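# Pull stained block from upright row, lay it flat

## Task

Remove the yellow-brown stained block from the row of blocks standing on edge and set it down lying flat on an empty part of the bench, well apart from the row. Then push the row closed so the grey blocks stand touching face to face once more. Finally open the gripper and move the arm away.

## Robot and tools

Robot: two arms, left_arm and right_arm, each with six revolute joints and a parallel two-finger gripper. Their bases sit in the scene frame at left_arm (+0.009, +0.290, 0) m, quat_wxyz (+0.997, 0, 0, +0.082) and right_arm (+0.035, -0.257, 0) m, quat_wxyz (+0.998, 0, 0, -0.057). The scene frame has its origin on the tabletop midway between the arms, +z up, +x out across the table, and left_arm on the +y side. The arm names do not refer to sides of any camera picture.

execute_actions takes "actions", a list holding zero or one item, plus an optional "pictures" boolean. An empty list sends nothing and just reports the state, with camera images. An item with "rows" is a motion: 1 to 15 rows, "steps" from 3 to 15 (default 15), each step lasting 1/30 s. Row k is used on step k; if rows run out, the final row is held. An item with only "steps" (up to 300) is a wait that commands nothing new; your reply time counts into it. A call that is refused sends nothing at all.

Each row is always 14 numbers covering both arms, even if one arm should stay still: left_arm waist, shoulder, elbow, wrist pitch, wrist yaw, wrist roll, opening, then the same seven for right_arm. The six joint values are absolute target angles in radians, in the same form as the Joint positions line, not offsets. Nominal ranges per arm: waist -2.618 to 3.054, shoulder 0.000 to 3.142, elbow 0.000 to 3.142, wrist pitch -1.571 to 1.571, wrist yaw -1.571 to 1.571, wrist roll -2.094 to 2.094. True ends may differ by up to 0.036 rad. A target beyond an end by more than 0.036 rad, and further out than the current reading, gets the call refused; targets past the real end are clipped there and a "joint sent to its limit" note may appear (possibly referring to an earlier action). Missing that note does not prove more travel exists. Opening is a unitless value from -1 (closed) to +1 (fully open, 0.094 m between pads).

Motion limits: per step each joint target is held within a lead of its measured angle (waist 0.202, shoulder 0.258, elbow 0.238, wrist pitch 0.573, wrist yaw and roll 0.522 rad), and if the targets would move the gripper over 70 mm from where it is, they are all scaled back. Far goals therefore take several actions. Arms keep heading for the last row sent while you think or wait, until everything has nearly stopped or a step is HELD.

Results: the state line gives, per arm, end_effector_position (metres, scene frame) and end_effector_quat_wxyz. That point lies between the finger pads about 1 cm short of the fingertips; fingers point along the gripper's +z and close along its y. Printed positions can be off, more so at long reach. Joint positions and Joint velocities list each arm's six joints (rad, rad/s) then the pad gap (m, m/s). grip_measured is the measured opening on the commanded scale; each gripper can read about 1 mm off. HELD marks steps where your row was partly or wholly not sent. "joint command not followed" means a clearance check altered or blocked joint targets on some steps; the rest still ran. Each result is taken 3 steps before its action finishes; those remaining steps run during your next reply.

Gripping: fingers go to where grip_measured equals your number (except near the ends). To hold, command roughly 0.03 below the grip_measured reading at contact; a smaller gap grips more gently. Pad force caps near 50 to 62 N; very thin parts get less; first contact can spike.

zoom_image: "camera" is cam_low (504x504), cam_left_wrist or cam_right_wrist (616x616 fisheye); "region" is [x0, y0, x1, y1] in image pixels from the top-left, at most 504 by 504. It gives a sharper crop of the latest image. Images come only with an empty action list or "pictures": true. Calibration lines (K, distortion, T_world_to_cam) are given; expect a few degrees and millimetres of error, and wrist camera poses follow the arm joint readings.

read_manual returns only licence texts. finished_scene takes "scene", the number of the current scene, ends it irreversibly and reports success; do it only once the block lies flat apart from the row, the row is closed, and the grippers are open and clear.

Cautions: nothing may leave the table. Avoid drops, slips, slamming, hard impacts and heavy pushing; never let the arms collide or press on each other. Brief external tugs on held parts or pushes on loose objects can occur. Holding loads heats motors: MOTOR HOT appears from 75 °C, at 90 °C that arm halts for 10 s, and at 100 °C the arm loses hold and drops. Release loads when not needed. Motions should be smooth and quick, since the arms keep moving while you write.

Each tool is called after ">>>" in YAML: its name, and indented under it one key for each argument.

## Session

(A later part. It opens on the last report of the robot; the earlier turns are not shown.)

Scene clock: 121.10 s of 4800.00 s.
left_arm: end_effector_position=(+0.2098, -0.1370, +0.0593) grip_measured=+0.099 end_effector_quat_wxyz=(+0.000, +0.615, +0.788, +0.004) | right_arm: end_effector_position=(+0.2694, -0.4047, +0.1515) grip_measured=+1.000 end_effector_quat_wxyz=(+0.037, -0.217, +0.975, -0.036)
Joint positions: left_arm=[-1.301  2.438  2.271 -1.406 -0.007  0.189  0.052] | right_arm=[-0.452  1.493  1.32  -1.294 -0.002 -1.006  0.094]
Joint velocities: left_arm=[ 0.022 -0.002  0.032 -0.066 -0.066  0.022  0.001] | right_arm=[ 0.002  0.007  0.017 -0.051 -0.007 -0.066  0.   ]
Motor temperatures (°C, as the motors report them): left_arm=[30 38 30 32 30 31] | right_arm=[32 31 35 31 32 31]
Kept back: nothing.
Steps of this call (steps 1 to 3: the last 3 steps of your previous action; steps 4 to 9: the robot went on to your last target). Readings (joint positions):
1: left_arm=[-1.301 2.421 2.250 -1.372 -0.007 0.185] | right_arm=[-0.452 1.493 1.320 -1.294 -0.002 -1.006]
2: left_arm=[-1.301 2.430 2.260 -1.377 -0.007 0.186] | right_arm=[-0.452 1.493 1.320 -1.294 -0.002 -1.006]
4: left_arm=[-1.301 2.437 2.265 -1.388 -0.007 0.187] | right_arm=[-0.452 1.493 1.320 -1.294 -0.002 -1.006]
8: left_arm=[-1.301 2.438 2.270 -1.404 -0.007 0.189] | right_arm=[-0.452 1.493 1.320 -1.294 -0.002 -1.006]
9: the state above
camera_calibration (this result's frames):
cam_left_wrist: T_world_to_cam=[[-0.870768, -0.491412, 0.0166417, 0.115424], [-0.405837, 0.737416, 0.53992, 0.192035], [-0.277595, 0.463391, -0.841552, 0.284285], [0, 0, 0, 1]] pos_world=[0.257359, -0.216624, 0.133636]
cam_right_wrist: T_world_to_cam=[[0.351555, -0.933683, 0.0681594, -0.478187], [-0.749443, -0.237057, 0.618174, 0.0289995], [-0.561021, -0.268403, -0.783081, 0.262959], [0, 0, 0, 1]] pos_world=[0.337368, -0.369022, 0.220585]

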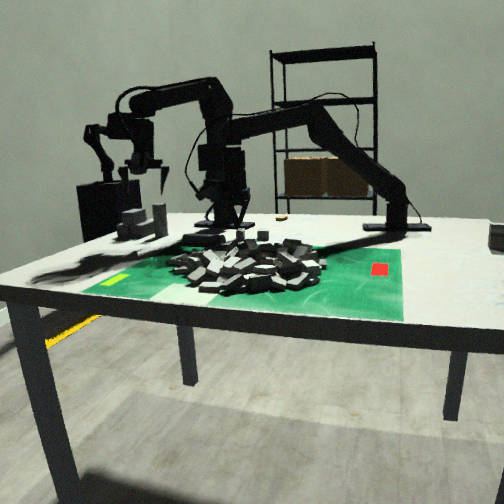

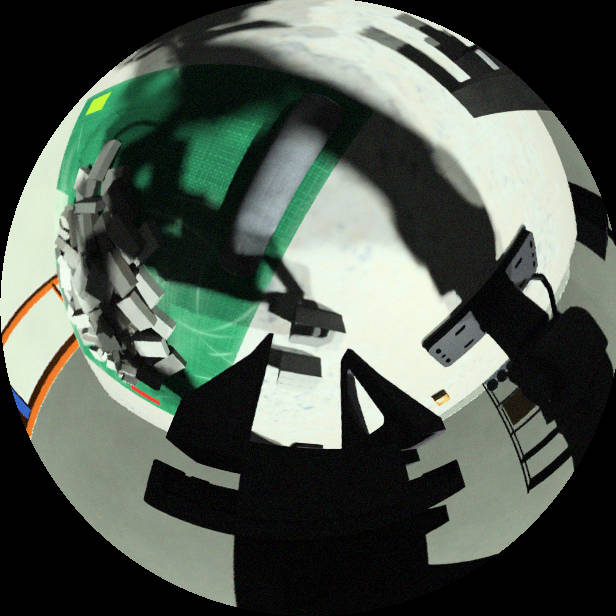

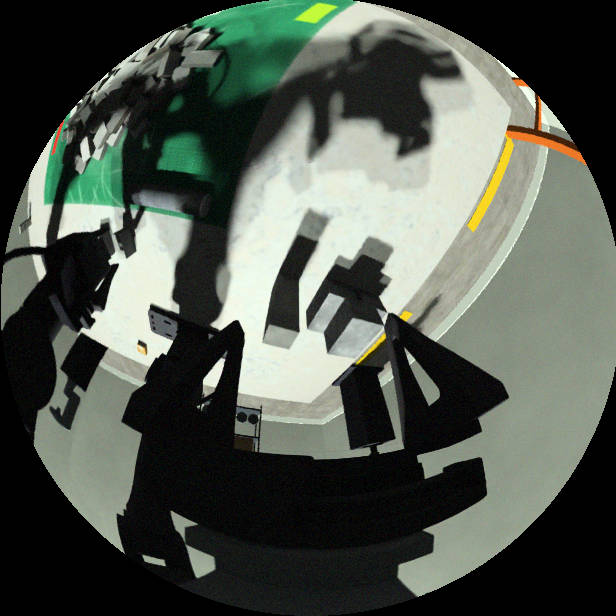

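>>> execute_actions:
  actions:
    - {"rows": [[-1.312,2.430,2.268,-1.398,-0.007,0.195,0.10,-0.45,1.5,1.35,-1.3,0,-1.0,1.0],[-1.320,2.420,2.254,-1.386,-0.007,0.193,0.10,-0.45,1.5,1.35,-1.3,0,-1.0,1.0],[-1.324,2.413,2.240,-1.374,-0.007,0.193,0.10,-0.45,1.5,1.35,-1.3,0,-1.0,1.0],[-1.324,2.410,2.226,-1.362,-0.007,0.193,0.10,-0.45,1.5,1.35,-1.3,0,-1.0,1.0],[-1.324,2.410,2.212,-1.351,-0.007,0.193,0.10,-0.45,1.5,1.35,-1.3,0,-1.0,1.0],[-1.324,2.410,2.200,-1.342,-0.007,0.193,0.10,-0.45,1.5,1.35,-1.3,0,-1.0,1.0],[-1.324,2.410,2.191,-1.335,-0.007,0.193,0.10,-0.45,1.5,1.35,-1.3,0,-1.0,1.0],[-1.324,2.410,2.185,-1.331,-0.007,0.193,0.10,-0.45,1.5,1.35,-1.3,0,-1.0,1.0]], "steps": 12}

>>> execute_actions:
  actions:
    - {"steps": 8}
  pictures: true

>>> zoom_image:
  camera: "cam_left_wrist"
  region: [240, 280, 380, 420]

Scene clock: 124.33 s of 4800.00 s.
left_arm: end_effector_position=(+0.2013, -0.1359, +0.0464) grip_measured=+0.099 end_effector_quat_wxyz=(-0.006, +0.622, +0.783, +0.007) | right_arm: end_effector_position=(+0.2694, -0.4047, +0.1515) grip_measured=+1.000 end_effector_quat_wxyz=(+0.037, -0.217, +0.975, -0.036)
Joint positions: left_arm=[-1.316  2.43   2.205 -1.364 -0.007  0.19   0.052] | right_arm=[-0.452  1.493  1.32  -1.294 -0.002 -1.006  0.094]
Joint velocities: left_arm=[-0.022  0.007 -0.271  0.11   0.022 -0.051 -0.001] | right_arm=[-0.012  0.002  0.007 -0.007 -0.037  0.066  0.   ]
Motor temperatures (°C, as the motors report them): left_arm=[30 39 31 32 30 31] | right_arm=[32 31 35 31 32 31]
Steps of this call (steps 1 to 30: the robot went on to your last target; steps 31 to 88: nothing new was sent; steps 89 to 97: the first 9 steps of this action). Readings (joint positions):
89: left_arm=[-1.301 2.438 2.272 -1.413 -0.007 0.190] | right_arm=[-0.452 1.493 1.320 -1.294 -0.002 -1.006]
90: left_arm=[-1.301 2.438 2.272 -1.411 -0.007 0.190] | right_arm=[-0.452 1.493 1.320 -1.294 -0.002 -1.006]
92: left_arm=[-1.305 2.436 2.260 -1.398 -0.007 0.190] | right_arm=[-0.452 1.493 1.320 -1.294 -0.002 -1.006]
96: left_arm=[-1.314 2.430 2.215 -1.369 -0.007 0.190] | right_arm=[-0.452 1.493 1.320 -1.294 -0.002 -1.006]
97: the state above

Scene clock: 124.60 s of 4800.00 s.
left_arm: end_effector_position=(+0.2012, -0.1372, +0.0433) grip_measured=+0.099 end_effector_quat_wxyz=(-0.004, +0.622, +0.783, +0.006) | right_arm: end_effector_position=(+0.2694, -0.4047, +0.1515) grip_measured=+1.000 end_effector_quat_wxyz=(+0.037, -0.217, +0.975, -0.036)
Joint positions: left_arm=[-1.317  2.43   2.193 -1.347 -0.007  0.19   0.052] | right_arm=[-0.452  1.493  1.32  -1.294 -0.002 -1.006  0.094]
Joint velocities: left_arm=[-0.007 -0.012  0.002  0.051 -0.037 -0.007 -0.001] | right_arm=[-0.007 -0.012 -0.012  0.066 -0.022  0.066  0.   ]
Motor temperatures (°C, as the motors report them): left_arm=[30 40 31 32 30 31] | right_arm=[32 31 35 31 32 31]
Kept back: nothing.
Steps of this call (steps 1 to 3: the last 3 steps of your previous action; steps 4 to 8: the robot went on to your last target). Readings (joint positions):
1: left_arm=[-1.317 2.430 2.198 -1.361 -0.007 0.190] | right_arm=[-0.452 1.493 1.320 -1.294 -0.002 -1.006]
2: left_arm=[-1.317 2.430 2.194 -1.359 -0.007 0.190] | right_arm=[-0.452 1.493 1.320 -1.294 -0.002 -1.006]
4: left_arm=[-1.317 2.430 2.193 -1.355 -0.007 0.190] | right_arm=[-0.452 1.493 1.320 -1.294 -0.002 -1.006]
8: the state above
camera_calibration (this result's frames):
cam_left_wrist: T_world_to_cam=[[-0.879187, -0.476216, 0.0158016, 0.111936], [-0.390476, 0.739106, 0.548863, 0.194101], [-0.273056, 0.476383, -0.835763, 0.269202], [0, 0, 0, 1]] pos_world=[0.247712, -0.218399, 0.116685]
cam_right_wrist: T_world_to_cam=[[0.351555, -0.933683, 0.0681594, -0.478187], [-0.749443, -0.237057, 0.618174, 0.0289995], [-0.561021, -0.268403, -0.783081, 0.262959], [0, 0, 0, 1]] pos_world=[0.337368, -0.369022, 0.220585]

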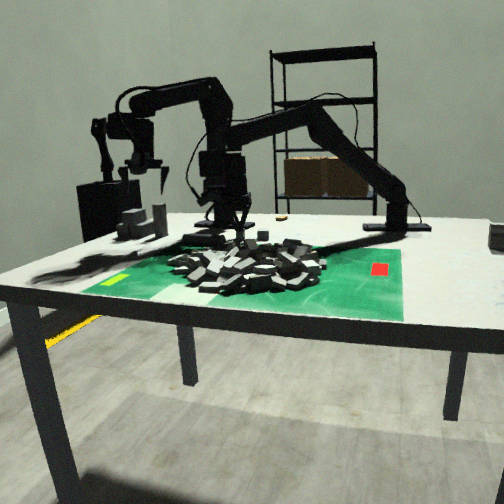

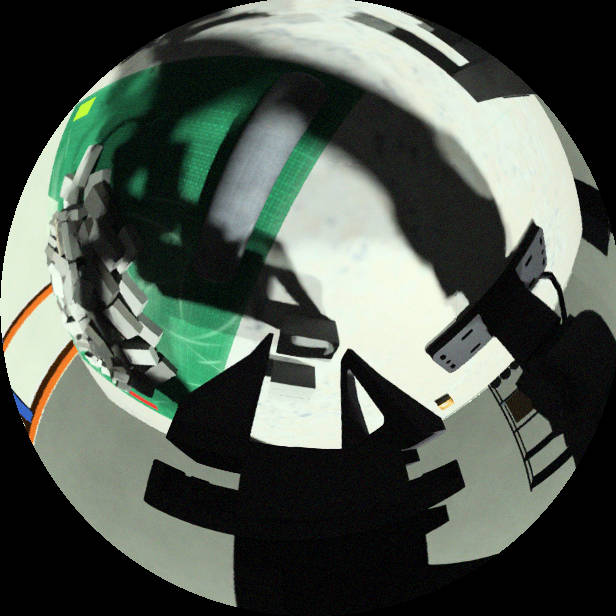

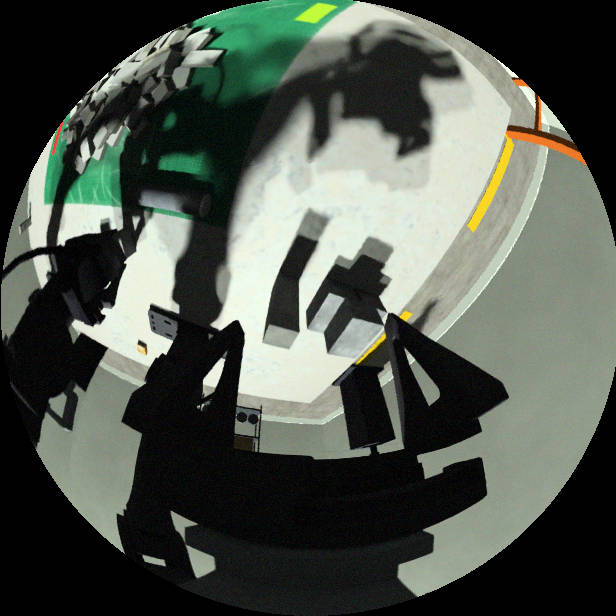

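Region (240, 280, 380, 420) of cam_left_wrist's 616x616 image, scaled by 3.600, with more detail than that image has.

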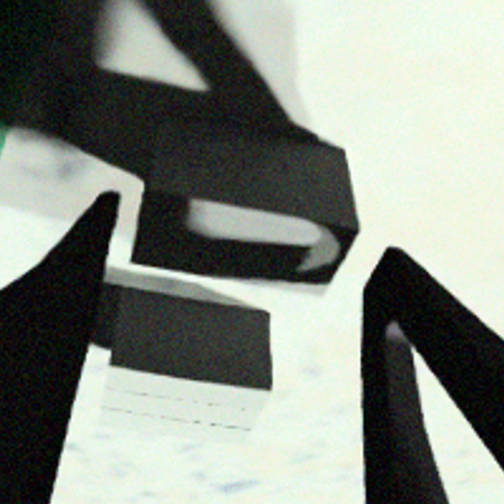

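>>> execute_actions:
  actions:
    - {"rows": [[-1.324,2.425,2.185,-1.322,-0.007,0.193,0.10,-0.45,1.5,1.35,-1.3,0,-1.0,1.0],[-1.324,2.425,2.178,-1.310,-0.007,0.193,0.10,-0.45,1.5,1.35,-1.3,0,-1.0,1.0],[-1.324,2.425,2.170,-1.298,-0.007,0.193,0.10,-0.45,1.5,1.35,-1.3,0,-1.0,1.0],[-1.324,2.425,2.161,-1.287,-0.007,0.193,0.10,-0.45,1.5,1.35,-1.3,0,-1.0,1.0],[-1.324,2.425,2.152,-1.279,-0.007,0.193,0.10,-0.45,1.5,1.35,-1.3,0,-1.0,1.0],[-1.324,2.425,2.145,-1.274,-0.007,0.193,0.10,-0.45,1.5,1.35,-1.3,0,-1.0,1.0],[-1.324,2.425,2.140,-1.273,-0.007,0.193,0.10,-0.45,1.5,1.35,-1.3,0,-1.0,1.0],[-1.324,2.425,2.137,-1.273,-0.007,0.193,0.10,-0.45,1.5,1.35,-1.3,0,-1.0,1.0]], "steps": 13}

>>> execute_actions:
  actions:
    - {"steps": 8}
  pictures: true

>>> zoom_image:
  camera: "cam_left_wrist"
  region: [240, 280, 380, 420]

Scene clock: 126.13 s of 4800.00 s.
left_arm: end_effector_position=(+0.2018, -0.1385, +0.0321) grip_measured=+0.099 end_effector_quat_wxyz=(-0.002, +0.622, +0.783, +0.005) | right_arm: end_effector_position=(+0.2694, -0.4047, +0.1515) grip_measured=+1.000 end_effector_quat_wxyz=(+0.037, -0.217, +0.975, -0.036)
Joint positions: left_arm=[-1.317  2.43   2.149 -1.296 -0.007  0.19   0.052] | right_arm=[-0.452  1.493  1.32  -1.294 -0.002 -1.006  0.094]
Joint velocities: left_arm=[-0.012  0.007 -0.095  0.007 -0.007  0.022 -0.   ] | right_arm=[-0.007 -0.002  0.017  0.081  0.037 -0.022  0.   ]
Motor temperatures (°C, as the motors report them): left_arm=[30 40 31 32 30 31] | right_arm=[32 31 35 31 32 31]
Steps of this call (steps 1 to 30: the robot went on to your last target; steps 31 to 36: nothing new was sent; steps 37 to 46: the first 10 steps of this action). Readings (joint positions):
37: left_arm=[-1.317 2.430 2.193 -1.342 -0.007 0.190] | right_arm=[-0.452 1.493 1.320 -1.294 -0.002 -1.006]
38: left_arm=[-1.317 2.430 2.193 -1.340 -0.007 0.190] | right_arm=[-0.452 1.493 1.320 -1.294 -0.002 -1.006]
40: left_arm=[-1.317 2.430 2.188 -1.327 -0.007 0.190] | right_arm=[-0.452 1.493 1.320 -1.294 -0.002 -1.006]
44: left_arm=[-1.317 2.430 2.159 -1.300 -0.007 0.190] | right_arm=[-0.452 1.493 1.320 -1.294 -0.002 -1.006]
46: the state above

Scene clock: 126.40 s of 4800.00 s.
left_arm: end_effector_position=(+0.2025, -0.1401, +0.0315) grip_measured=+0.099 end_effector_quat_wxyz=(+0.002, +0.622, +0.783, +0.003) | right_arm: end_effector_position=(+0.2694, -0.4047, +0.1515) grip_measured=+1.000 end_effector_quat_wxyz=(+0.037, -0.217, +0.975, -0.036)
Joint positions: left_arm=[-1.317  2.43   2.146 -1.287 -0.007  0.19   0.052] | right_arm=[-0.452  1.493  1.32  -1.294 -0.002 -1.006  0.094]
Joint velocities: left_arm=[ 0.017 -0.022 -0.002  0.066  0.066  0.037 -0.   ] | right_arm=[ 0.007  0.002 -0.007  0.022 -0.037  0.066  0.   ]
Motor temperatures (°C, as the motors report them): left_arm=[30 40 31 32 30 31] | right_arm=[32 31 35 31 32 31]
Kept back: nothing.
Steps of this call (steps 1 to 3: the last 3 steps of your previous action; steps 4 to 8: the robot went on to your last target). Readings (joint positions):
1: left_arm=[-1.317 2.430 2.147 -1.295 -0.007 0.190] | right_arm=[-0.452 1.493 1.320 -1.294 -0.002 -1.006]
2: left_arm=[-1.317 2.430 2.146 -1.294 -0.007 0.190] | right_arm=[-0.452 1.493 1.320 -1.294 -0.002 -1.006]
4: left_arm=[-1.317 2.430 2.146 -1.291 -0.007 0.190] | right_arm=[-0.452 1.493 1.320 -1.294 -0.002 -1.006]
8: the state above
camera_calibration (this result's frames):
cam_left_wrist: T_world_to_cam=[[-0.879278, -0.47601, 0.0168837, 0.111884], [-0.393499, 0.745925, 0.537359, 0.205135], [-0.268382, 0.465844, -0.843185, 0.258917], [0, 0, 0, 1]] pos_world=[0.248587, -0.220372, 0.106194]
cam_right_wrist: T_world_to_cam=[[0.351555, -0.933683, 0.0681594, -0.478187], [-0.749443, -0.237057, 0.618174, 0.0289995], [-0.561021, -0.268403, -0.783081, 0.262959], [0, 0, 0, 1]] pos_world=[0.337368, -0.369022, 0.220585]

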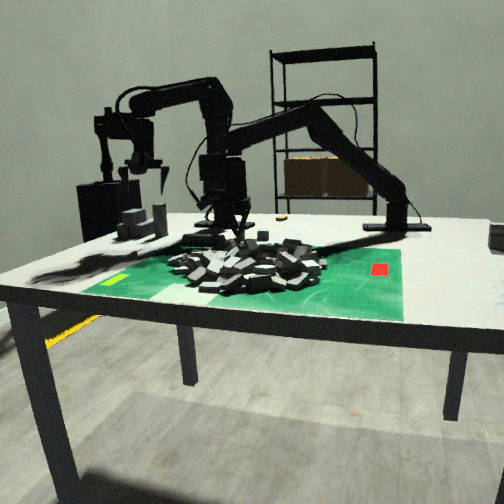

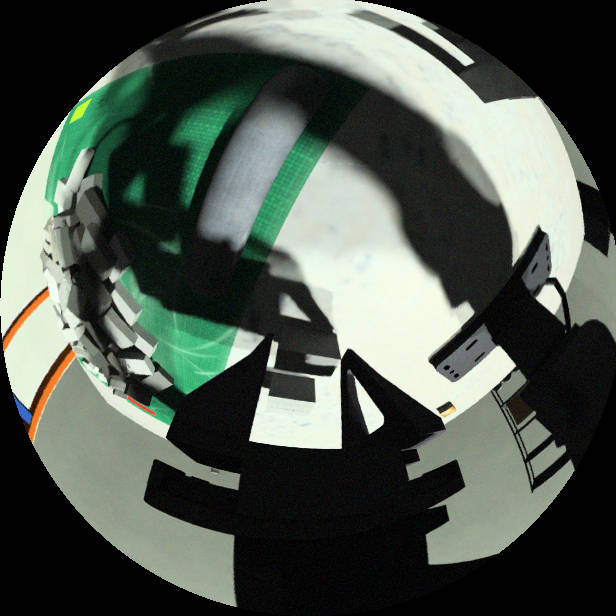

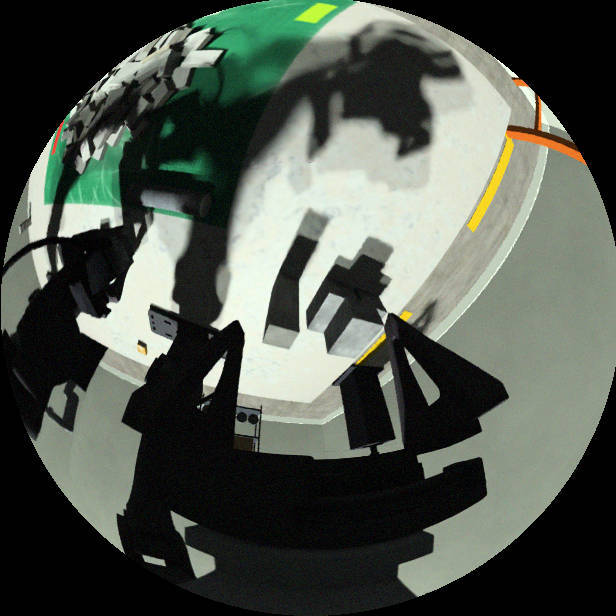

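Region (240, 280, 380, 420) of cam_left_wrist's 616x616 image, scaled by 3.600, with more detail than that image has.

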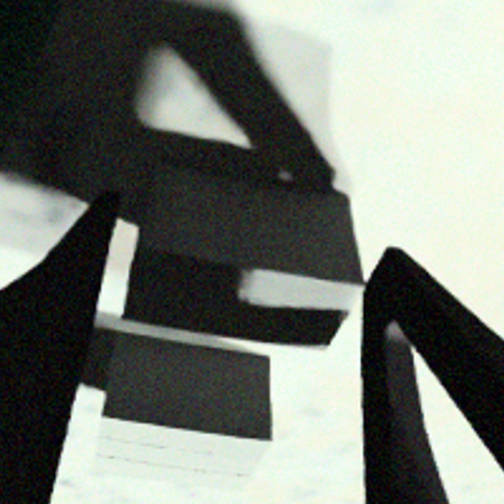

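>>> execute_actions:
  actions: []

Scene clock: 126.90 s of 4800.00 s.
left_arm: end_effector_position=(+0.2028, -0.1407, +0.0315) grip_measured=+0.099 end_effector_quat_wxyz=(+0.003, +0.622, +0.783, +0.003) | right_arm: end_effector_position=(+0.2694, -0.4047, +0.1515) grip_measured=+1.000 end_effector_quat_wxyz=(+0.037, -0.217, +0.975, -0.036)
Joint positions: left_arm=[-1.317  2.43   2.146 -1.285 -0.007  0.19   0.052] | right_arm=[-0.452  1.493  1.32  -1.294 -0.002 -1.006  0.094]
Joint velocities: left_arm=[-0.027 -0.012  0.002  0.051 -0.066  0.081  0.002] | right_arm=[ 0.012  0.002 -0.007  0.007 -0.037 -0.022  0.   ]
Motor temperatures (°C, as the motors report them): left_arm=[30 40 31 32 30 31] | right_arm=[32 31 35 31 32 31]
Kept back: nothing.
Steps of this call (steps 1 to 15: the robot went on to your last target). Readings (joint positions):
1: left_arm=[-1.317 2.430 2.146 -1.286 -0.007 0.190] | right_arm=[-0.452 1.493 1.320 -1.294 -0.002 -1.006]
2: left_arm=[-1.317 2.430 2.146 -1.286 -0.007 0.190] | right_arm=[-0.452 1.493 1.320 -1.294 -0.002 -1.006]
4: left_arm=[-1.317 2.430 2.146 -1.285 -0.007 0.190] | right_arm=[-0.452 1.493 1.320 -1.294 -0.002 -1.006]
8: left_arm=[-1.317 2.430 2.146 -1.285 -0.007 0.190] | right_arm=[-0.452 1.493 1.320 -1.294 -0.002 -1.006]
15: the state above
camera_calibration (this result's frames):
cam_left_wrist: T_world_to_cam=[[-0.879293, -0.475975, 0.0170637, 0.111842], [-0.393997, 0.747047, 0.535432, 0.205934], [-0.267599, 0.464078, -0.844406, 0.258852], [0, 0, 0, 1]] pos_world=[0.248748, -0.220736, 0.106405]
cam_right_wrist: T_world_to_cam=[[0.351555, -0.933683, 0.0681594, -0.478187], [-0.749443, -0.237057, 0.618174, 0.0289995], [-0.561021, -0.268403, -0.783081, 0.262959], [0, 0, 0, 1]] pos_world=[0.337368, -0.369022, 0.220585]

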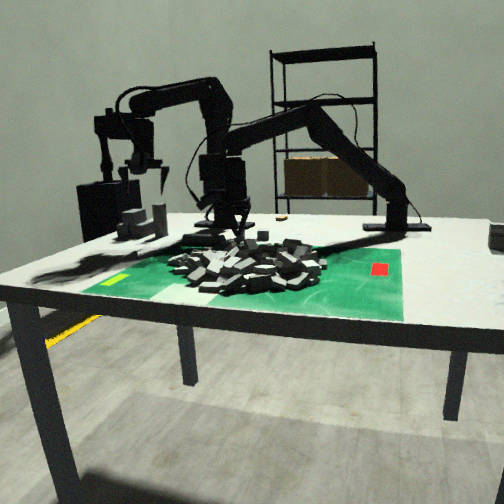

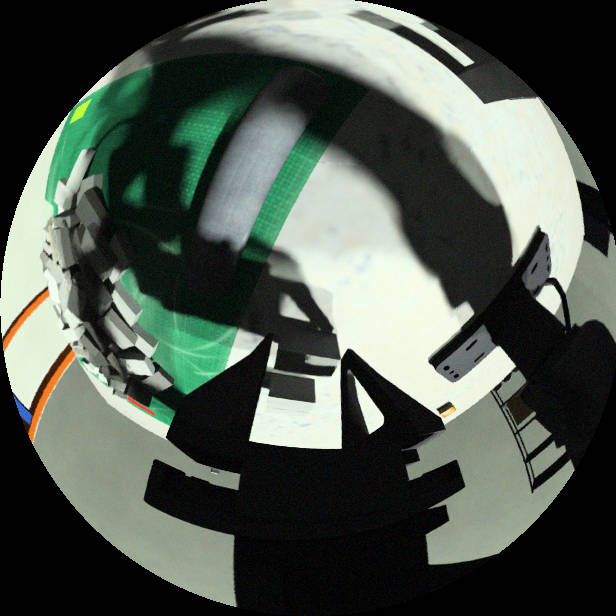

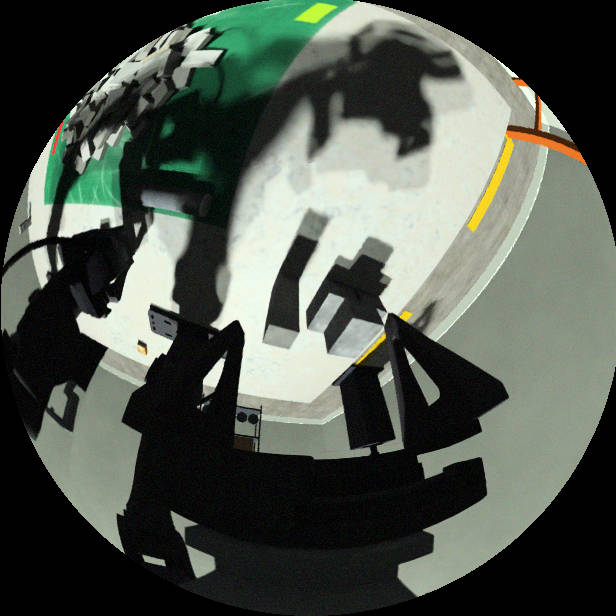

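>>> zoom_image:
  camera: "cam_left_wrist"
  region: [230, 300, 390, 460]

Region (230, 300, 390, 460) of cam_left_wrist's 616x616 image, scaled by 3.150, with more detail than that image has.

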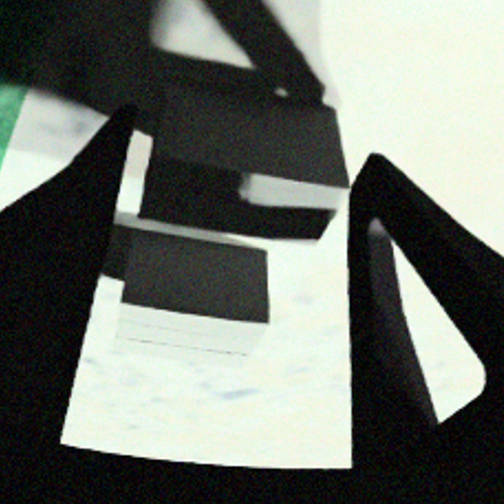

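>>> execute_actions:
  actions:
    - {"rows": [[-1.324,2.425,2.137,-1.273,-0.007,0.193,0.04,-0.45,1.5,1.35,-1.3,0,-1.0,1.0],[-1.324,2.425,2.137,-1.273,-0.007,0.193,-0.02,-0.45,1.5,1.35,-1.3,0,-1.0,1.0],[-1.324,2.425,2.137,-1.273,-0.007,0.193,-0.07,-0.45,1.5,1.35,-1.3,0,-1.0,1.0],[-1.324,2.425,2.137,-1.273,-0.007,0.193,-0.11,-0.45,1.5,1.35,-1.3,0,-1.0,1.0],[-1.324,2.425,2.137,-1.273,-0.007,0.193,-0.14,-0.45,1.5,1.35,-1.3,0,-1.0,1.0],[-1.324,2.425,2.137,-1.273,-0.007,0.193,-0.158,-0.45,1.5,1.35,-1.3,0,-1.0,1.0],[-1.324,2.425,2.137,-1.273,-0.007,0.193,-0.172,-0.45,1.5,1.35,-1.3,0,-1.0,1.0],[-1.324,2.425,2.137,-1.273,-0.007,0.193,-0.184,-0.45,1.5,1.35,-1.3,0,-1.0,1.0],[-1.324,2.425,2.137,-1.273,-0.007,0.193,-0.194,-0.45,1.5,1.35,-1.3,0,-1.0,1.0],[-1.324,2.425,2.137,-1.273,-0.007,0.193,-0.203,-0.45,1.5,1.35,-1.3,0,-1.0,1.0],[-1.324,2.425,2.137,-1.273,-0.007,0.193,-0.211,-0.45,1.5,1.35,-1.3,0,-1.0,1.0],[-1.324,2.425,2.137,-1.273,-0.007,0.193,-0.218,-0.45,1.5,1.35,-1.3,0,-1.0,1.0]], "steps": 14}

>>> execute_actions:
  actions:
    - {"rows": [[-1.299,2.400,2.1313,-1.2578,-0.007,0.198,-0.218,-0.45,1.5,1.35,-1.3,0,-1.0,1.0],[-1.299,2.400,2.1199,-1.2528,-0.007,0.198,-0.218,-0.45,1.5,1.35,-1.3,0,-1.0,1.0],[-1.299,2.3953,2.1086,-1.2479,-0.007,0.1987,-0.218,-0.45,1.5,1.35,-1.3,0,-1.0,1.0],[-1.299,2.3891,2.0975,-1.2430,-0.007,0.1992,-0.218,-0.45,1.5,1.35,-1.3,0,-1.0,1.0],[-1.299,2.3830,2.0864,-1.2383,-0.007,0.1998,-0.218,-0.45,1.5,1.35,-1.3,0,-1.0,1.0],[-1.299,2.3770,2.0755,-1.2335,-0.007,0.2003,-0.218,-0.45,1.5,1.35,-1.3,0,-1.0,1.0],[-1.299,2.3710,2.0646,-1.2288,-0.007,0.2009,-0.218,-0.45,1.5,1.35,-1.3,0,-1.0,1.0],[-1.299,2.3650,2.0539,-1.2242,-0.007,0.2014,-0.218,-0.45,1.5,1.35,-1.3,0,-1.0,1.0],[-1.299,2.3591,2.0432,-1.2196,-0.007,0.2020,-0.218,-0.45,1.5,1.35,-1.3,0,-1.0,1.0],[-1.299,2.3533,2.0327,-1.2151,-0.007,0.2026,-0.218,-0.45,1.5,1.35,-1.3,0,-1.0,1.0],[-1.299,2.3474,2.0222,-1.2107,-0.007,0.2031,-0.218,-0.45,1.5,1.35,-1.3,0,-1.0,1.0],[-1.299,2.3417,2.0119,-1.2063,-0.007,0.2037,-0.218,-0.45,1.5,1.35,-1.3,0,-1.0,1.0],[-1.299,2.3359,2.0017,-1.2019,-0.007,0.2042,-0.218,-0.45,1.5,1.35,-1.3,0,-1.0,1.0],[-1.299,2.3303,1.9916,-1.1976,-0.007,0.2048,-0.218,-0.45,1.5,1.35,-1.3,0,-1.0,1.0],[-1.299,2.3247,1.9815,-1.1934,-0.007,0.2053,-0.218,-0.45,1.5,1.35,-1.3,0,-1.0,1.0]], "steps": 15}

>>> execute_actions:
  actions:
    - {"rows": [[-1.299,2.3191,1.9716,-1.1892,-0.007,0.2059,-0.218,-0.45,1.5,1.35,-1.3,0,-1.0,1.0],[-1.2987,2.3135,1.9618,-1.1851,-0.007,0.2064,-0.218,-0.45,1.5,1.35,-1.3,0,-1.0,1.0],[-1.2983,2.3081,1.9521,-1.1810,-0.007,0.2070,-0.218,-0.45,1.5,1.35,-1.3,0,-1.0,1.0],[-1.2977,2.3026,1.9425,-1.1770,-0.007,0.2075,-0.218,-0.45,1.5,1.35,-1.3,0,-1.0,1.0],[-1.2971,2.2972,1.9330,-1.1731,-0.007,0.2081,-0.218,-0.45,1.5,1.35,-1.3,0,-1.0,1.0],[-1.2965,2.2919,1.9236,-1.1692,-0.007,0.2087,-0.218,-0.45,1.5,1.35,-1.3,0,-1.0,1.0],[-1.2958,2.2866,1.9143,-1.1654,-0.007,0.2092,-0.218,-0.45,1.5,1.35,-1.3,0,-1.0,1.0],[-1.2952,2.2814,1.9051,-1.1616,-0.007,0.2098,-0.218,-0.45,1.5,1.35,-1.3,0,-1.0,1.0],[-1.2946,2.2762,1.8960,-1.1579,-0.007,0.2103,-0.218,-0.45,1.5,1.35,-1.3,0,-1.0,1.0],[-1.2940,2.2710,1.8870,-1.1542,-0.007,0.2109,-0.218,-0.45,1.5,1.35,-1.3,0,-1.0,1.0],[-1.2933,2.2659,1.8781,-1.1506,-0.007,0.2114,-0.218,-0.45,1.5,1.35,-1.3,0,-1.0,1.0],[-1.2927,2.2608,1.8694,-1.1506,-0.007,0.2120,-0.218,-0.45,1.5,1.35,-1.3,0,-1.0,1.0],[-1.2920,2.2572,1.8607,-1.1506,-0.007,0.2125,-0.218,-0.45,1.5,1.35,-1.3,0,-1.0,1.0],[-1.2920,2.2575,1.8564,-1.1506,-0.007,0.2125,-0.218,-0.45,1.5,1.35,-1.3,0,-1.0,1.0]], "steps": 15}

>>> execute_actions:
  actions:
    - {"steps": 8}
  pictures: true

Scene clock: 131.53 s of 4800.00 s.
left_arm: end_effector_position=(+0.2028, -0.1407, +0.0315) grip_measured=-0.156 end_effector_quat_wxyz=(+0.003, +0.622, +0.783, +0.003) | right_arm: end_effector_position=(+0.2694, -0.4047, +0.1515) grip_measured=+1.000 end_effector_quat_wxyz=(+0.037, -0.217, +0.975, -0.036)
Joint positions: left_arm=[-1.317  2.43   2.146 -1.284 -0.007  0.19   0.04 ] | right_arm=[-0.452  1.493  1.32  -1.294 -0.002 -1.006  0.094]
Joint velocities: left_arm=[-0.022 -0.002 -0.002 -0.037  0.007 -0.037  0.001] | right_arm=[-0.012  0.002  0.002 -0.037 -0.022 -0.051  0.   ]
Motor temperatures (°C, as the motors report them): left_arm=[30 42 31 31 30 31] | right_arm=[32 31 35 31 32 31]
Steps of this call (steps 1 to 15: the robot went on to your last target; steps 16 to 90: nothing new was sent; then 1.27 s passed at rest; steps 91 to 101: the first 11 steps of this action). Readings (joint positions):
91: left_arm=[-1.317 2.430 2.146 -1.285 -0.007 0.190] | right_arm=[-0.452 1.493 1.320 -1.294 -0.002 -1.006]
92: left_arm=[-1.317 2.430 2.146 -1.285 -0.007 0.190] | right_arm=[-0.452 1.493 1.320 -1.294 -0.002 -1.006]
94: left_arm=[-1.317 2.430 2.146 -1.285 -0.007 0.190] | right_arm=[-0.452 1.493 1.320 -1.294 -0.002 -1.006]
98: left_arm=[-1.317 2.430 2.146 -1.284 -0.007 0.190] | right_arm=[-0.452 1.493 1.320 -1.294 -0.002 -1.006]
101: the state above

Scene clock: 132.03 s of 4800.00 s.
left_arm: end_effector_position=(+0.2029, -0.1323, +0.0309) grip_measured=-0.156 end_effector_quat_wxyz=(+0.008, +0.621, +0.784, -0.001) | right_arm: end_effector_position=(+0.2694, -0.4047, +0.1515) grip_measured=+1.000 end_effector_quat_wxyz=(+0.037, -0.217, +0.975, -0.036)
Joint positions: left_arm=[-1.309  2.375  2.046 -1.227 -0.005  0.195  0.04 ] | right_arm=[-0.452  1.493  1.32  -1.294 -0.002 -1.006  0.094]
Joint velocities: left_arm=[ 0.002 -0.164 -0.305  0.095  0.066  0.022 -0.   ] | right_arm=[-0.007 -0.017 -0.007  0.051 -0.022 -0.066  0.   ]
Motor temperatures (°C, as the motors report them): left_arm=[30 42 31 31 30 31] | right_arm=[32 31 35 31 32 31]
Steps of this call (steps 1 to 3: the last 3 steps of your previous action; steps 4 to 15: the first 12 steps of this action). Readings (joint positions):
4: left_arm=[-1.317 2.430 2.146 -1.283 -0.007 0.190] | right_arm=[-0.452 1.493 1.320 -1.294 -0.002 -1.006]
5: left_arm=[-1.316 2.429 2.144 -1.281 -0.007 0.190] | right_arm=[-0.452 1.493 1.320 -1.294 -0.002 -1.006]
7: left_arm=[-1.314 2.421 2.130 -1.270 -0.005 0.191] | right_arm=[-0.452 1.493 1.320 -1.294 -0.002 -1.006]
11: left_arm=[-1.311 2.399 2.088 -1.247 -0.005 0.192] | right_arm=[-0.452 1.493 1.320 -1.294 -0.002 -1.006]
15: the state above

Scene clock: 132.53 s of 4800.00 s.
left_arm: end_effector_position=(+0.1965, -0.1160, +0.0304) grip_measured=-0.156 end_effector_quat_wxyz=(+0.008, +0.623, +0.782, -0.001) | right_arm: end_effector_position=(+0.2694, -0.4047, +0.1515) grip_measured=+1.000 end_effector_quat_wxyz=(+0.037, -0.217, +0.975, -0.036)
Joint positions: left_arm=[-1.307  2.292  1.901 -1.164 -0.005  0.203  0.04 ] | right_arm=[-0.452  1.493  1.32  -1.294 -0.002 -1.006  0.094]
Joint velocities: left_arm=[ 0.027 -0.154 -0.242  0.125 -0.037 -0.007 -0.001] | right_arm=[-0.017 -0.002  0.007  0.037  0.037  0.095  0.   ]
Motor temperatures (°C, as the motors report them): left_arm=[30 42 31 31 30 31] | right_arm=[32 31 35 31 32 31]
Steps of this call (steps 1 to 3: the last 3 steps of your previous action; steps 4 to 15: the first 12 steps of this action). Readings (joint positions):
4: left_arm=[-1.309 2.352 2.005 -1.209 -0.005 0.196] | right_arm=[-0.452 1.493 1.320 -1.294 -0.002 -1.006]
5: left_arm=[-1.309 2.346 1.995 -1.204 -0.005 0.197] | right_arm=[-0.452 1.493 1.320 -1.294 -0.002 -1.006]
7: left_arm=[-1.309 2.335 1.975 -1.196 -0.005 0.198] | right_arm=[-0.452 1.493 1.320 -1.294 -0.002 -1.006]
11: left_arm=[-1.309 2.313 1.937 -1.180 -0.005 0.200] | right_arm=[-0.452 1.493 1.320 -1.294 -0.002 -1.006]
15: the state above

Scene clock: 132.80 s of 4800.00 s.
left_arm: end_effector_position=(+0.1962, -0.1110, +0.0302) grip_measured=-0.156 end_effector_quat_wxyz=(+0.006, +0.622, +0.783, +0.000) | right_arm: end_effector_position=(+0.2694, -0.4047, +0.1515) grip_measured=+1.000 end_effector_quat_wxyz=(+0.037, -0.217, +0.975, -0.036)
Joint positions: left_arm=[-1.303  2.278  1.875 -1.158 -0.005  0.204  0.04 ] | right_arm=[-0.452  1.493  1.32  -1.294 -0.002 -1.006  0.094]
Joint velocities: left_arm=[-0.017 -0.012  0.007 -0.081  0.037 -0.022  0.   ] | right_arm=[ 0.002  0.007  0.007 -0.007 -0.066  0.022  0.   ]
Motor temperatures (°C, as the motors report them): left_arm=[30 42 31 31 30 31] | right_arm=[32 31 35 31 32 31]
Kept back: nothing.
Steps of this call (steps 1 to 3: the last 3 steps of your previous action; steps 4 to 8: the robot went on to your last target). Readings (joint positions):
1: left_arm=[-1.306 2.288 1.892 -1.162 -0.005 0.203] | right_arm=[-0.452 1.493 1.320 -1.294 -0.002 -1.006]
2: left_arm=[-1.305 2.283 1.885 -1.160 -0.005 0.203] | right_arm=[-0.452 1.493 1.320 -1.294 -0.002 -1.006]
4: left_arm=[-1.303 2.279 1.877 -1.159 -0.005 0.204] | right_arm=[-0.452 1.493 1.320 -1.294 -0.002 -1.006]
8: the state above
camera_calibration (this result's frames):
cam_left_wrist: T_world_to_cam=[[-0.879325, -0.475826, 0.0194144, 0.120215], [-0.394761, 0.751107, 0.529153, 0.182705], [-0.266367, 0.457633, -0.848305, 0.241356], [0, 0, 0, 1]] pos_world=[0.242122, -0.190482, 0.10573]
cam_right_wrist: T_world_to_cam=[[0.351555, -0.933683, 0.0681594, -0.478187], [-0.749443, -0.237057, 0.618174, 0.0289995], [-0.561021, -0.268403, -0.783081, 0.262959], [0, 0, 0, 1]] pos_world=[0.337368, -0.369022, 0.220585]

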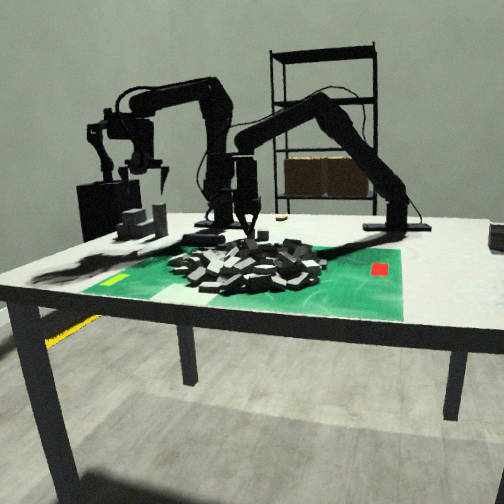

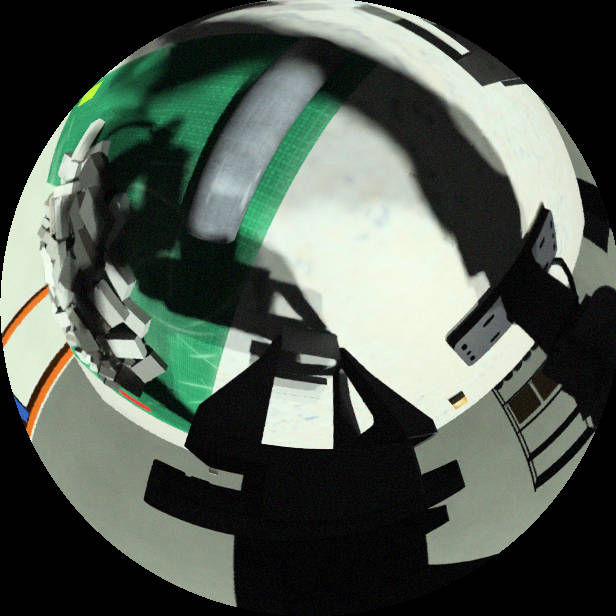

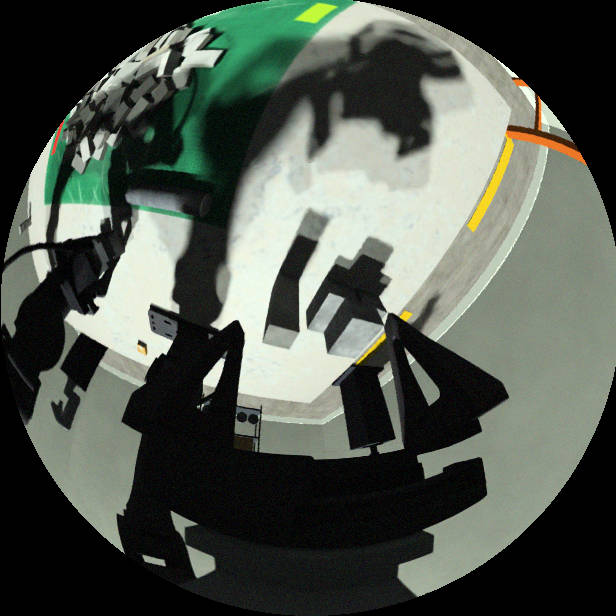

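>>> zoom_image:
  camera: "cam_left_wrist"
  region: [240, 310, 380, 450]

Region (240, 310, 380, 450) of cam_left_wrist's 616x616 image, scaled by 3.600, with more detail than that image has.

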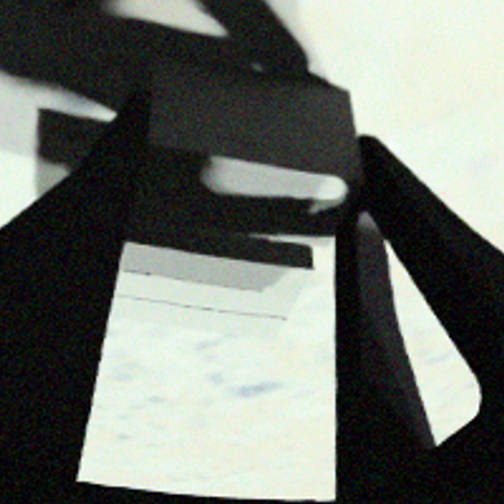

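>>> zoom_image:
  camera: "cam_left_wrist"
  region: [265, 345, 345, 405]

Region (265, 345, 345, 405) of cam_left_wrist's 616x616 image, scaled by 6.300, with more detail than that image has; it fills the top 378 rows of this view, and the rest is white.

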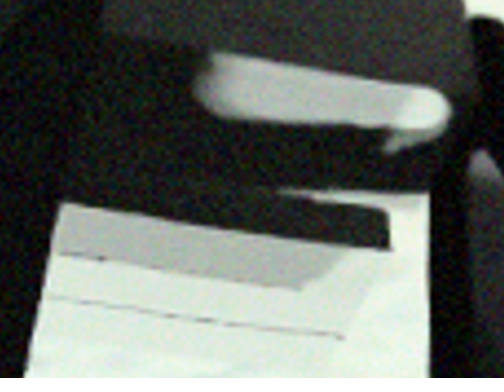

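>>> execute_actions:
  actions:
    - {"rows": [[-1.2900,2.2520,1.8520,-1.156,-0.007,0.213,-0.218,-0.45,1.5,1.35,-1.3,0,-1.0,1.0],[-1.2885,2.2495,1.8470,-1.156,-0.007,0.2135,-0.218,-0.45,1.5,1.35,-1.3,0,-1.0,1.0],[-1.2870,2.2472,1.8420,-1.156,-0.007,0.214,-0.218,-0.45,1.5,1.35,-1.3,0,-1.0,1.0],[-1.2870,2.2452,1.8372,-1.156,-0.007,0.2145,-0.218,-0.45,1.5,1.35,-1.3,0,-1.0,1.0],[-1.2870,2.2432,1.8325,-1.156,-0.007,0.215,-0.218,-0.45,1.5,1.35,-1.3,0,-1.0,1.0],[-1.2870,2.2412,1.8280,-1.156,-0.007,0.215,-0.218,-0.45,1.5,1.35,-1.3,0,-1.0,1.0]], "steps": 10}

>>> execute_actions:
  actions:
    - {"steps": 7}
  pictures: true

Scene clock: 137.30 s of 4800.00 s.
left_arm: end_effector_position=(+0.1957, -0.1062, +0.0300) grip_measured=-0.156 end_effector_quat_wxyz=(+0.003, +0.622, +0.783, +0.001) | right_arm: end_effector_position=(+0.2694, -0.4047, +0.1515) grip_measured=+1.000 end_effector_quat_wxyz=(+0.037, -0.217, +0.975, -0.036)
Joint positions: left_arm=[-1.3    2.264  1.851 -1.154 -0.005  0.207  0.04 ] | right_arm=[-0.452  1.493  1.32  -1.294 -0.002 -1.006  0.094]
Joint velocities: left_arm=[ 0.027 -0.051 -0.1   -0.007 -0.037 -0.007  0.   ] | right_arm=[-0.007  0.007 -0.012  0.066  0.037  0.022  0.   ]
Motor temperatures (°C, as the motors report them): left_arm=[30 43 31 31 30 31] | right_arm=[32 31 36 31 32 31]
Steps of this call (steps 1 to 30: the robot went on to your last target; steps 31 to 90: nothing new was sent; then 1.27 s passed at rest; steps 91 to 97: the first 7 steps of this action). Readings (joint positions):
91: left_arm=[-1.303 2.278 1.875 -1.158 -0.005 0.204] | right_arm=[-0.452 1.493 1.320 -1.294 -0.002 -1.006]
92: left_arm=[-1.303 2.277 1.874 -1.158 -0.005 0.205] | right_arm=[-0.452 1.493 1.320 -1.294 -0.002 -1.006]
94: left_arm=[-1.302 2.272 1.865 -1.154 -0.005 0.206] | right_arm=[-0.452 1.493 1.320 -1.294 -0.002 -1.006]
97: the state above

Scene clock: 137.53 s of 4800.00 s.
left_arm: end_effector_position=(+0.1958, -0.1052, +0.0301) grip_measured=-0.156 end_effector_quat_wxyz=(+0.003, +0.622, +0.783, +0.002) | right_arm: end_effector_position=(+0.2694, -0.4047, +0.1515) grip_measured=+1.000 end_effector_quat_wxyz=(+0.037, -0.217, +0.975, -0.036)
Joint positions: left_arm=[-1.298  2.262  1.848 -1.154 -0.005  0.208  0.04 ] | right_arm=[-0.452  1.493  1.32  -1.294 -0.002 -1.006  0.094]
Joint velocities: left_arm=[-0.012  0.002  0.002  0.037  0.037  0.066 -0.   ] | right_arm=[ 0.002  0.002 -0.007 -0.037  0.037  0.095  0.   ]
Motor temperatures (°C, as the motors report them): left_arm=[30 43 31 31 30 31] | right_arm=[32 31 36 31 32 31]
Kept back: nothing.
Steps of this call (steps 1 to 3: the last 3 steps of your previous action; steps 4 to 7: the robot went on to your last target). Readings (joint positions):
1: left_arm=[-1.299 2.262 1.849 -1.154 -0.005 0.207] | right_arm=[-0.452 1.493 1.320 -1.294 -0.002 -1.006]
2: left_arm=[-1.299 2.262 1.848 -1.154 -0.005 0.207] | right_arm=[-0.452 1.493 1.320 -1.294 -0.002 -1.006]
4: left_arm=[-1.298 2.262 1.848 -1.154 -0.005 0.208] | right_arm=[-0.452 1.493 1.320 -1.294 -0.002 -1.006]
7: the state above
camera_calibration (this result's frames):
cam_left_wrist: T_world_to_cam=[[-0.878907, -0.476617, 0.0189611, 0.122412], [-0.393803, 0.747476, 0.534975, 0.17751], [-0.269151, 0.462726, -0.844655, 0.239445], [0, 0, 0, 1]] pos_world=[0.241939, -0.185138, 0.104964]
cam_right_wrist: T_world_to_cam=[[0.351555, -0.933683, 0.0681594, -0.478187], [-0.749443, -0.237057, 0.618174, 0.0289995], [-0.561021, -0.268403, -0.783081, 0.262959], [0, 0, 0, 1]] pos_world=[0.337368, -0.369022, 0.220585]

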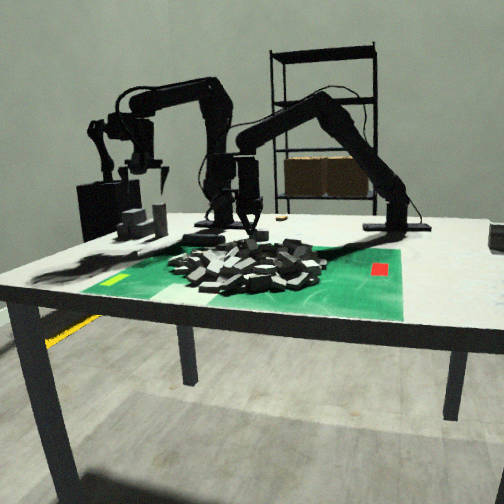

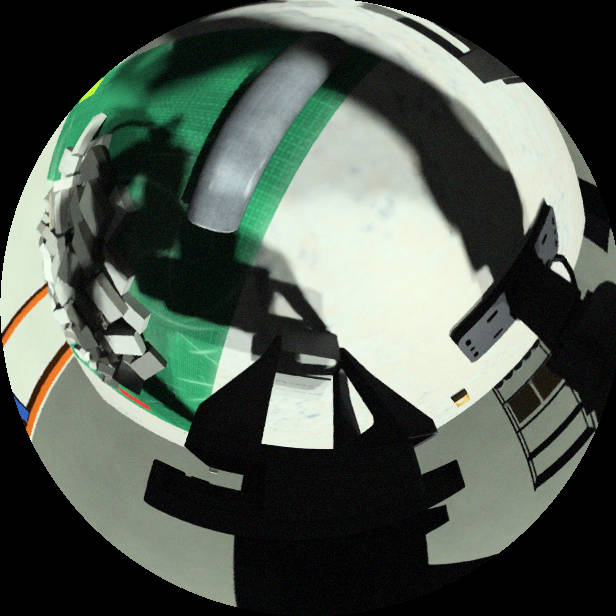

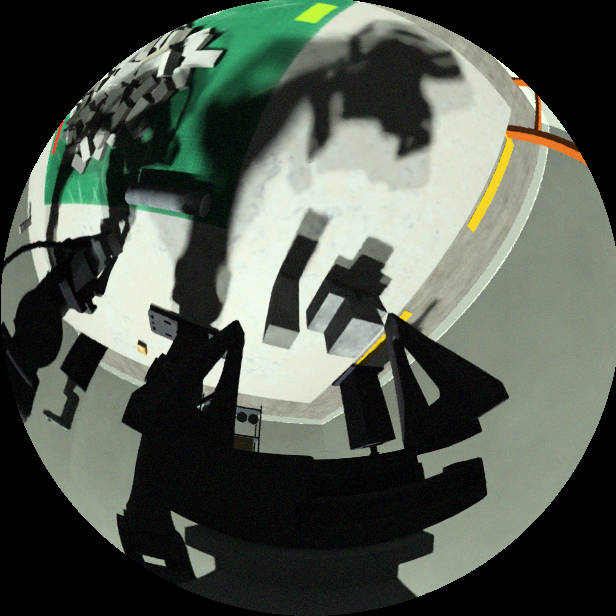

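>>> zoom_image:
  camera: "cam_left_wrist"
  region: [265, 345, 345, 405]

Region (265, 345, 345, 405) of cam_left_wrist's 616x616 image, scaled by 6.300, with more detail than that image has; it fills the top 378 rows of this view, and the rest is white.

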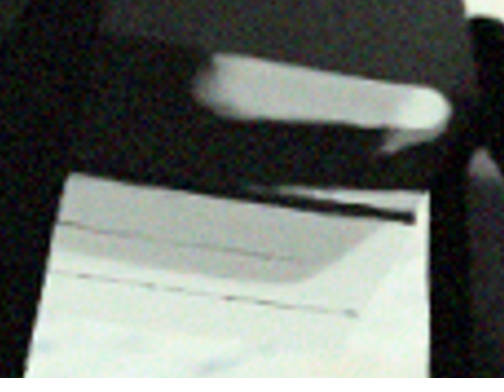

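>>> execute_actions:
  actions:
    - {"rows": [[-1.2865,2.2370,1.8230,-1.156,-0.007,0.215,-0.218,-0.45,1.5,1.35,-1.3,0,-1.0,1.0],[-1.2865,2.2352,1.8195,-1.156,-0.007,0.215,-0.218,-0.45,1.5,1.35,-1.3,0,-1.0,1.0],[-1.2865,2.2340,1.8165,-1.156,-0.007,0.215,-0.218,-0.45,1.5,1.35,-1.3,0,-1.0,1.0],[-1.2865,2.2330,1.8140,-1.156,-0.007,0.215,-0.218,-0.45,1.5,1.35,-1.3,0,-1.0,1.0]], "steps": 8}

>>> execute_actions:
  actions:
    - {"steps": 7}
  pictures: true

>>> zoom_image:
  camera: "cam_left_wrist"
  region: [265, 345, 345, 405]

Scene clock: 138.10 s of 4800.00 s.
left_arm: end_effector_position=(+0.1950, -0.1035, +0.0299) grip_measured=-0.156 end_effector_quat_wxyz=(+0.002, +0.622, +0.783, +0.002) | right_arm: end_effector_position=(+0.2694, -0.4047, +0.1515) grip_measured=+1.000 end_effector_quat_wxyz=(+0.037, -0.217, +0.975, -0.036)
Joint positions: left_arm=[-1.298  2.256  1.837 -1.151 -0.005  0.209  0.04 ] | right_arm=[-0.452  1.493  1.32  -1.294 -0.002 -1.006  0.094]
Joint velocities: left_arm=[ 0.022 -0.056 -0.1    0.007  0.037 -0.007 -0.001] | right_arm=[ 0.002 -0.022 -0.002 -0.081 -0.022  0.095  0.   ]
Motor temperatures (°C, as the motors report them): left_arm=[30 43 31 31 30 31] | right_arm=[32 31 36 31 32 31]
Steps of this call (steps 1 to 12: the robot went on to your last target; steps 13 to 17: the first 5 steps of this action). Readings (joint positions):
13: left_arm=[-1.298 2.262 1.848 -1.154 -0.005 0.209] | right_arm=[-0.452 1.493 1.320 -1.294 -0.002 -1.006]
14: left_arm=[-1.298 2.262 1.848 -1.154 -0.005 0.209] | right_arm=[-0.452 1.493 1.320 -1.294 -0.002 -1.006]
16: left_arm=[-1.298 2.258 1.841 -1.151 -0.005 0.209] | right_arm=[-0.452 1.493 1.320 -1.294 -0.002 -1.006]
17: the state above

Scene clock: 138.33 s of 4800.00 s.
left_arm: end_effector_position=(+0.1947, -0.1028, +0.0299) grip_measured=-0.156 end_effector_quat_wxyz=(+0.001, +0.622, +0.783, +0.002) | right_arm: end_effector_position=(+0.2694, -0.4047, +0.1515) grip_measured=+1.000 end_effector_quat_wxyz=(+0.037, -0.217, +0.975, -0.036)
Joint positions: left_arm=[-1.298  2.254  1.834 -1.151 -0.005  0.209  0.04 ] | right_arm=[-0.452  1.493  1.32  -1.294 -0.002 -1.006  0.094]
Joint velocities: left_arm=[-0.007 -0.007 -0.027  0.051 -0.051 -0.095 -0.   ] | right_arm=[-0.012  0.017  0.002 -0.066 -0.007  0.007  0.   ]
Motor temperatures (°C, as the motors report them): left_arm=[30 43 31 31 30 31] | right_arm=[32 31 36 31 32 31]
Kept back: nothing.
Steps of this call (steps 1 to 3: the last 3 steps of your previous action; steps 4 to 7: the robot went on to your last target). Readings (joint positions):
1: left_arm=[-1.298 2.254 1.835 -1.151 -0.005 0.209] | right_arm=[-0.452 1.493 1.320 -1.294 -0.002 -1.006]
2: left_arm=[-1.298 2.254 1.834 -1.151 -0.005 0.209] | right_arm=[-0.452 1.493 1.320 -1.294 -0.002 -1.006]
4: left_arm=[-1.298 2.254 1.834 -1.151 -0.005 0.209] | right_arm=[-0.452 1.493 1.320 -1.294 -0.002 -1.006]
7: the state above
camera_calibration (this result's frames):
cam_left_wrist: T_world_to_cam=[[-0.879246, -0.475998, 0.0187765, 0.122711], [-0.392541, 0.746291, 0.537551, 0.17491], [-0.269886, 0.465269, -0.843022, 0.238232], [0, 0, 0, 1]] pos_world=[0.240848, -0.182965, 0.104508]
cam_right_wrist: T_world_to_cam=[[0.351555, -0.933683, 0.0681594, -0.478187], [-0.749443, -0.237057, 0.618174, 0.0289995], [-0.561021, -0.268403, -0.783081, 0.262959], [0, 0, 0, 1]] pos_world=[0.337368, -0.369022, 0.220585]

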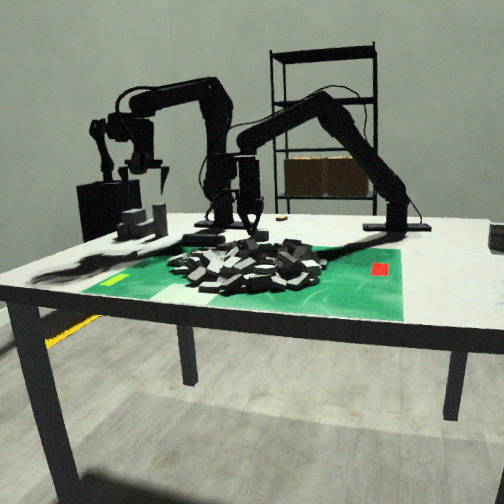

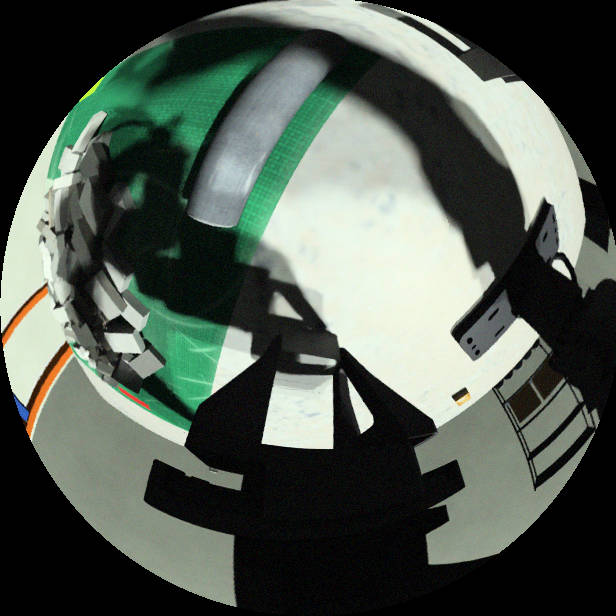

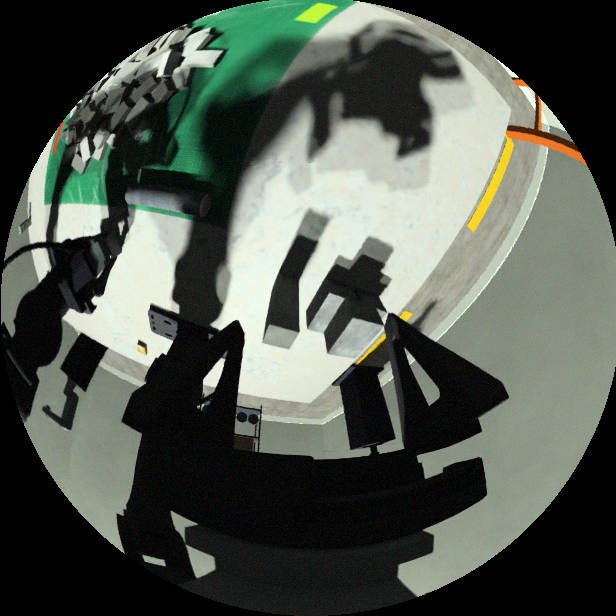

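Region (265, 345, 345, 405) of cam_left_wrist's 616x616 image, scaled by 6.300, with more detail than that image has; it fills the top 378 rows of this view, and the rest is white.

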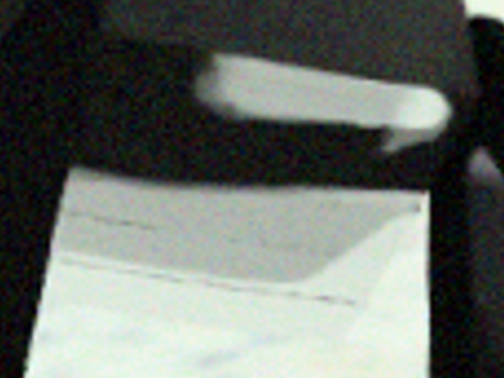

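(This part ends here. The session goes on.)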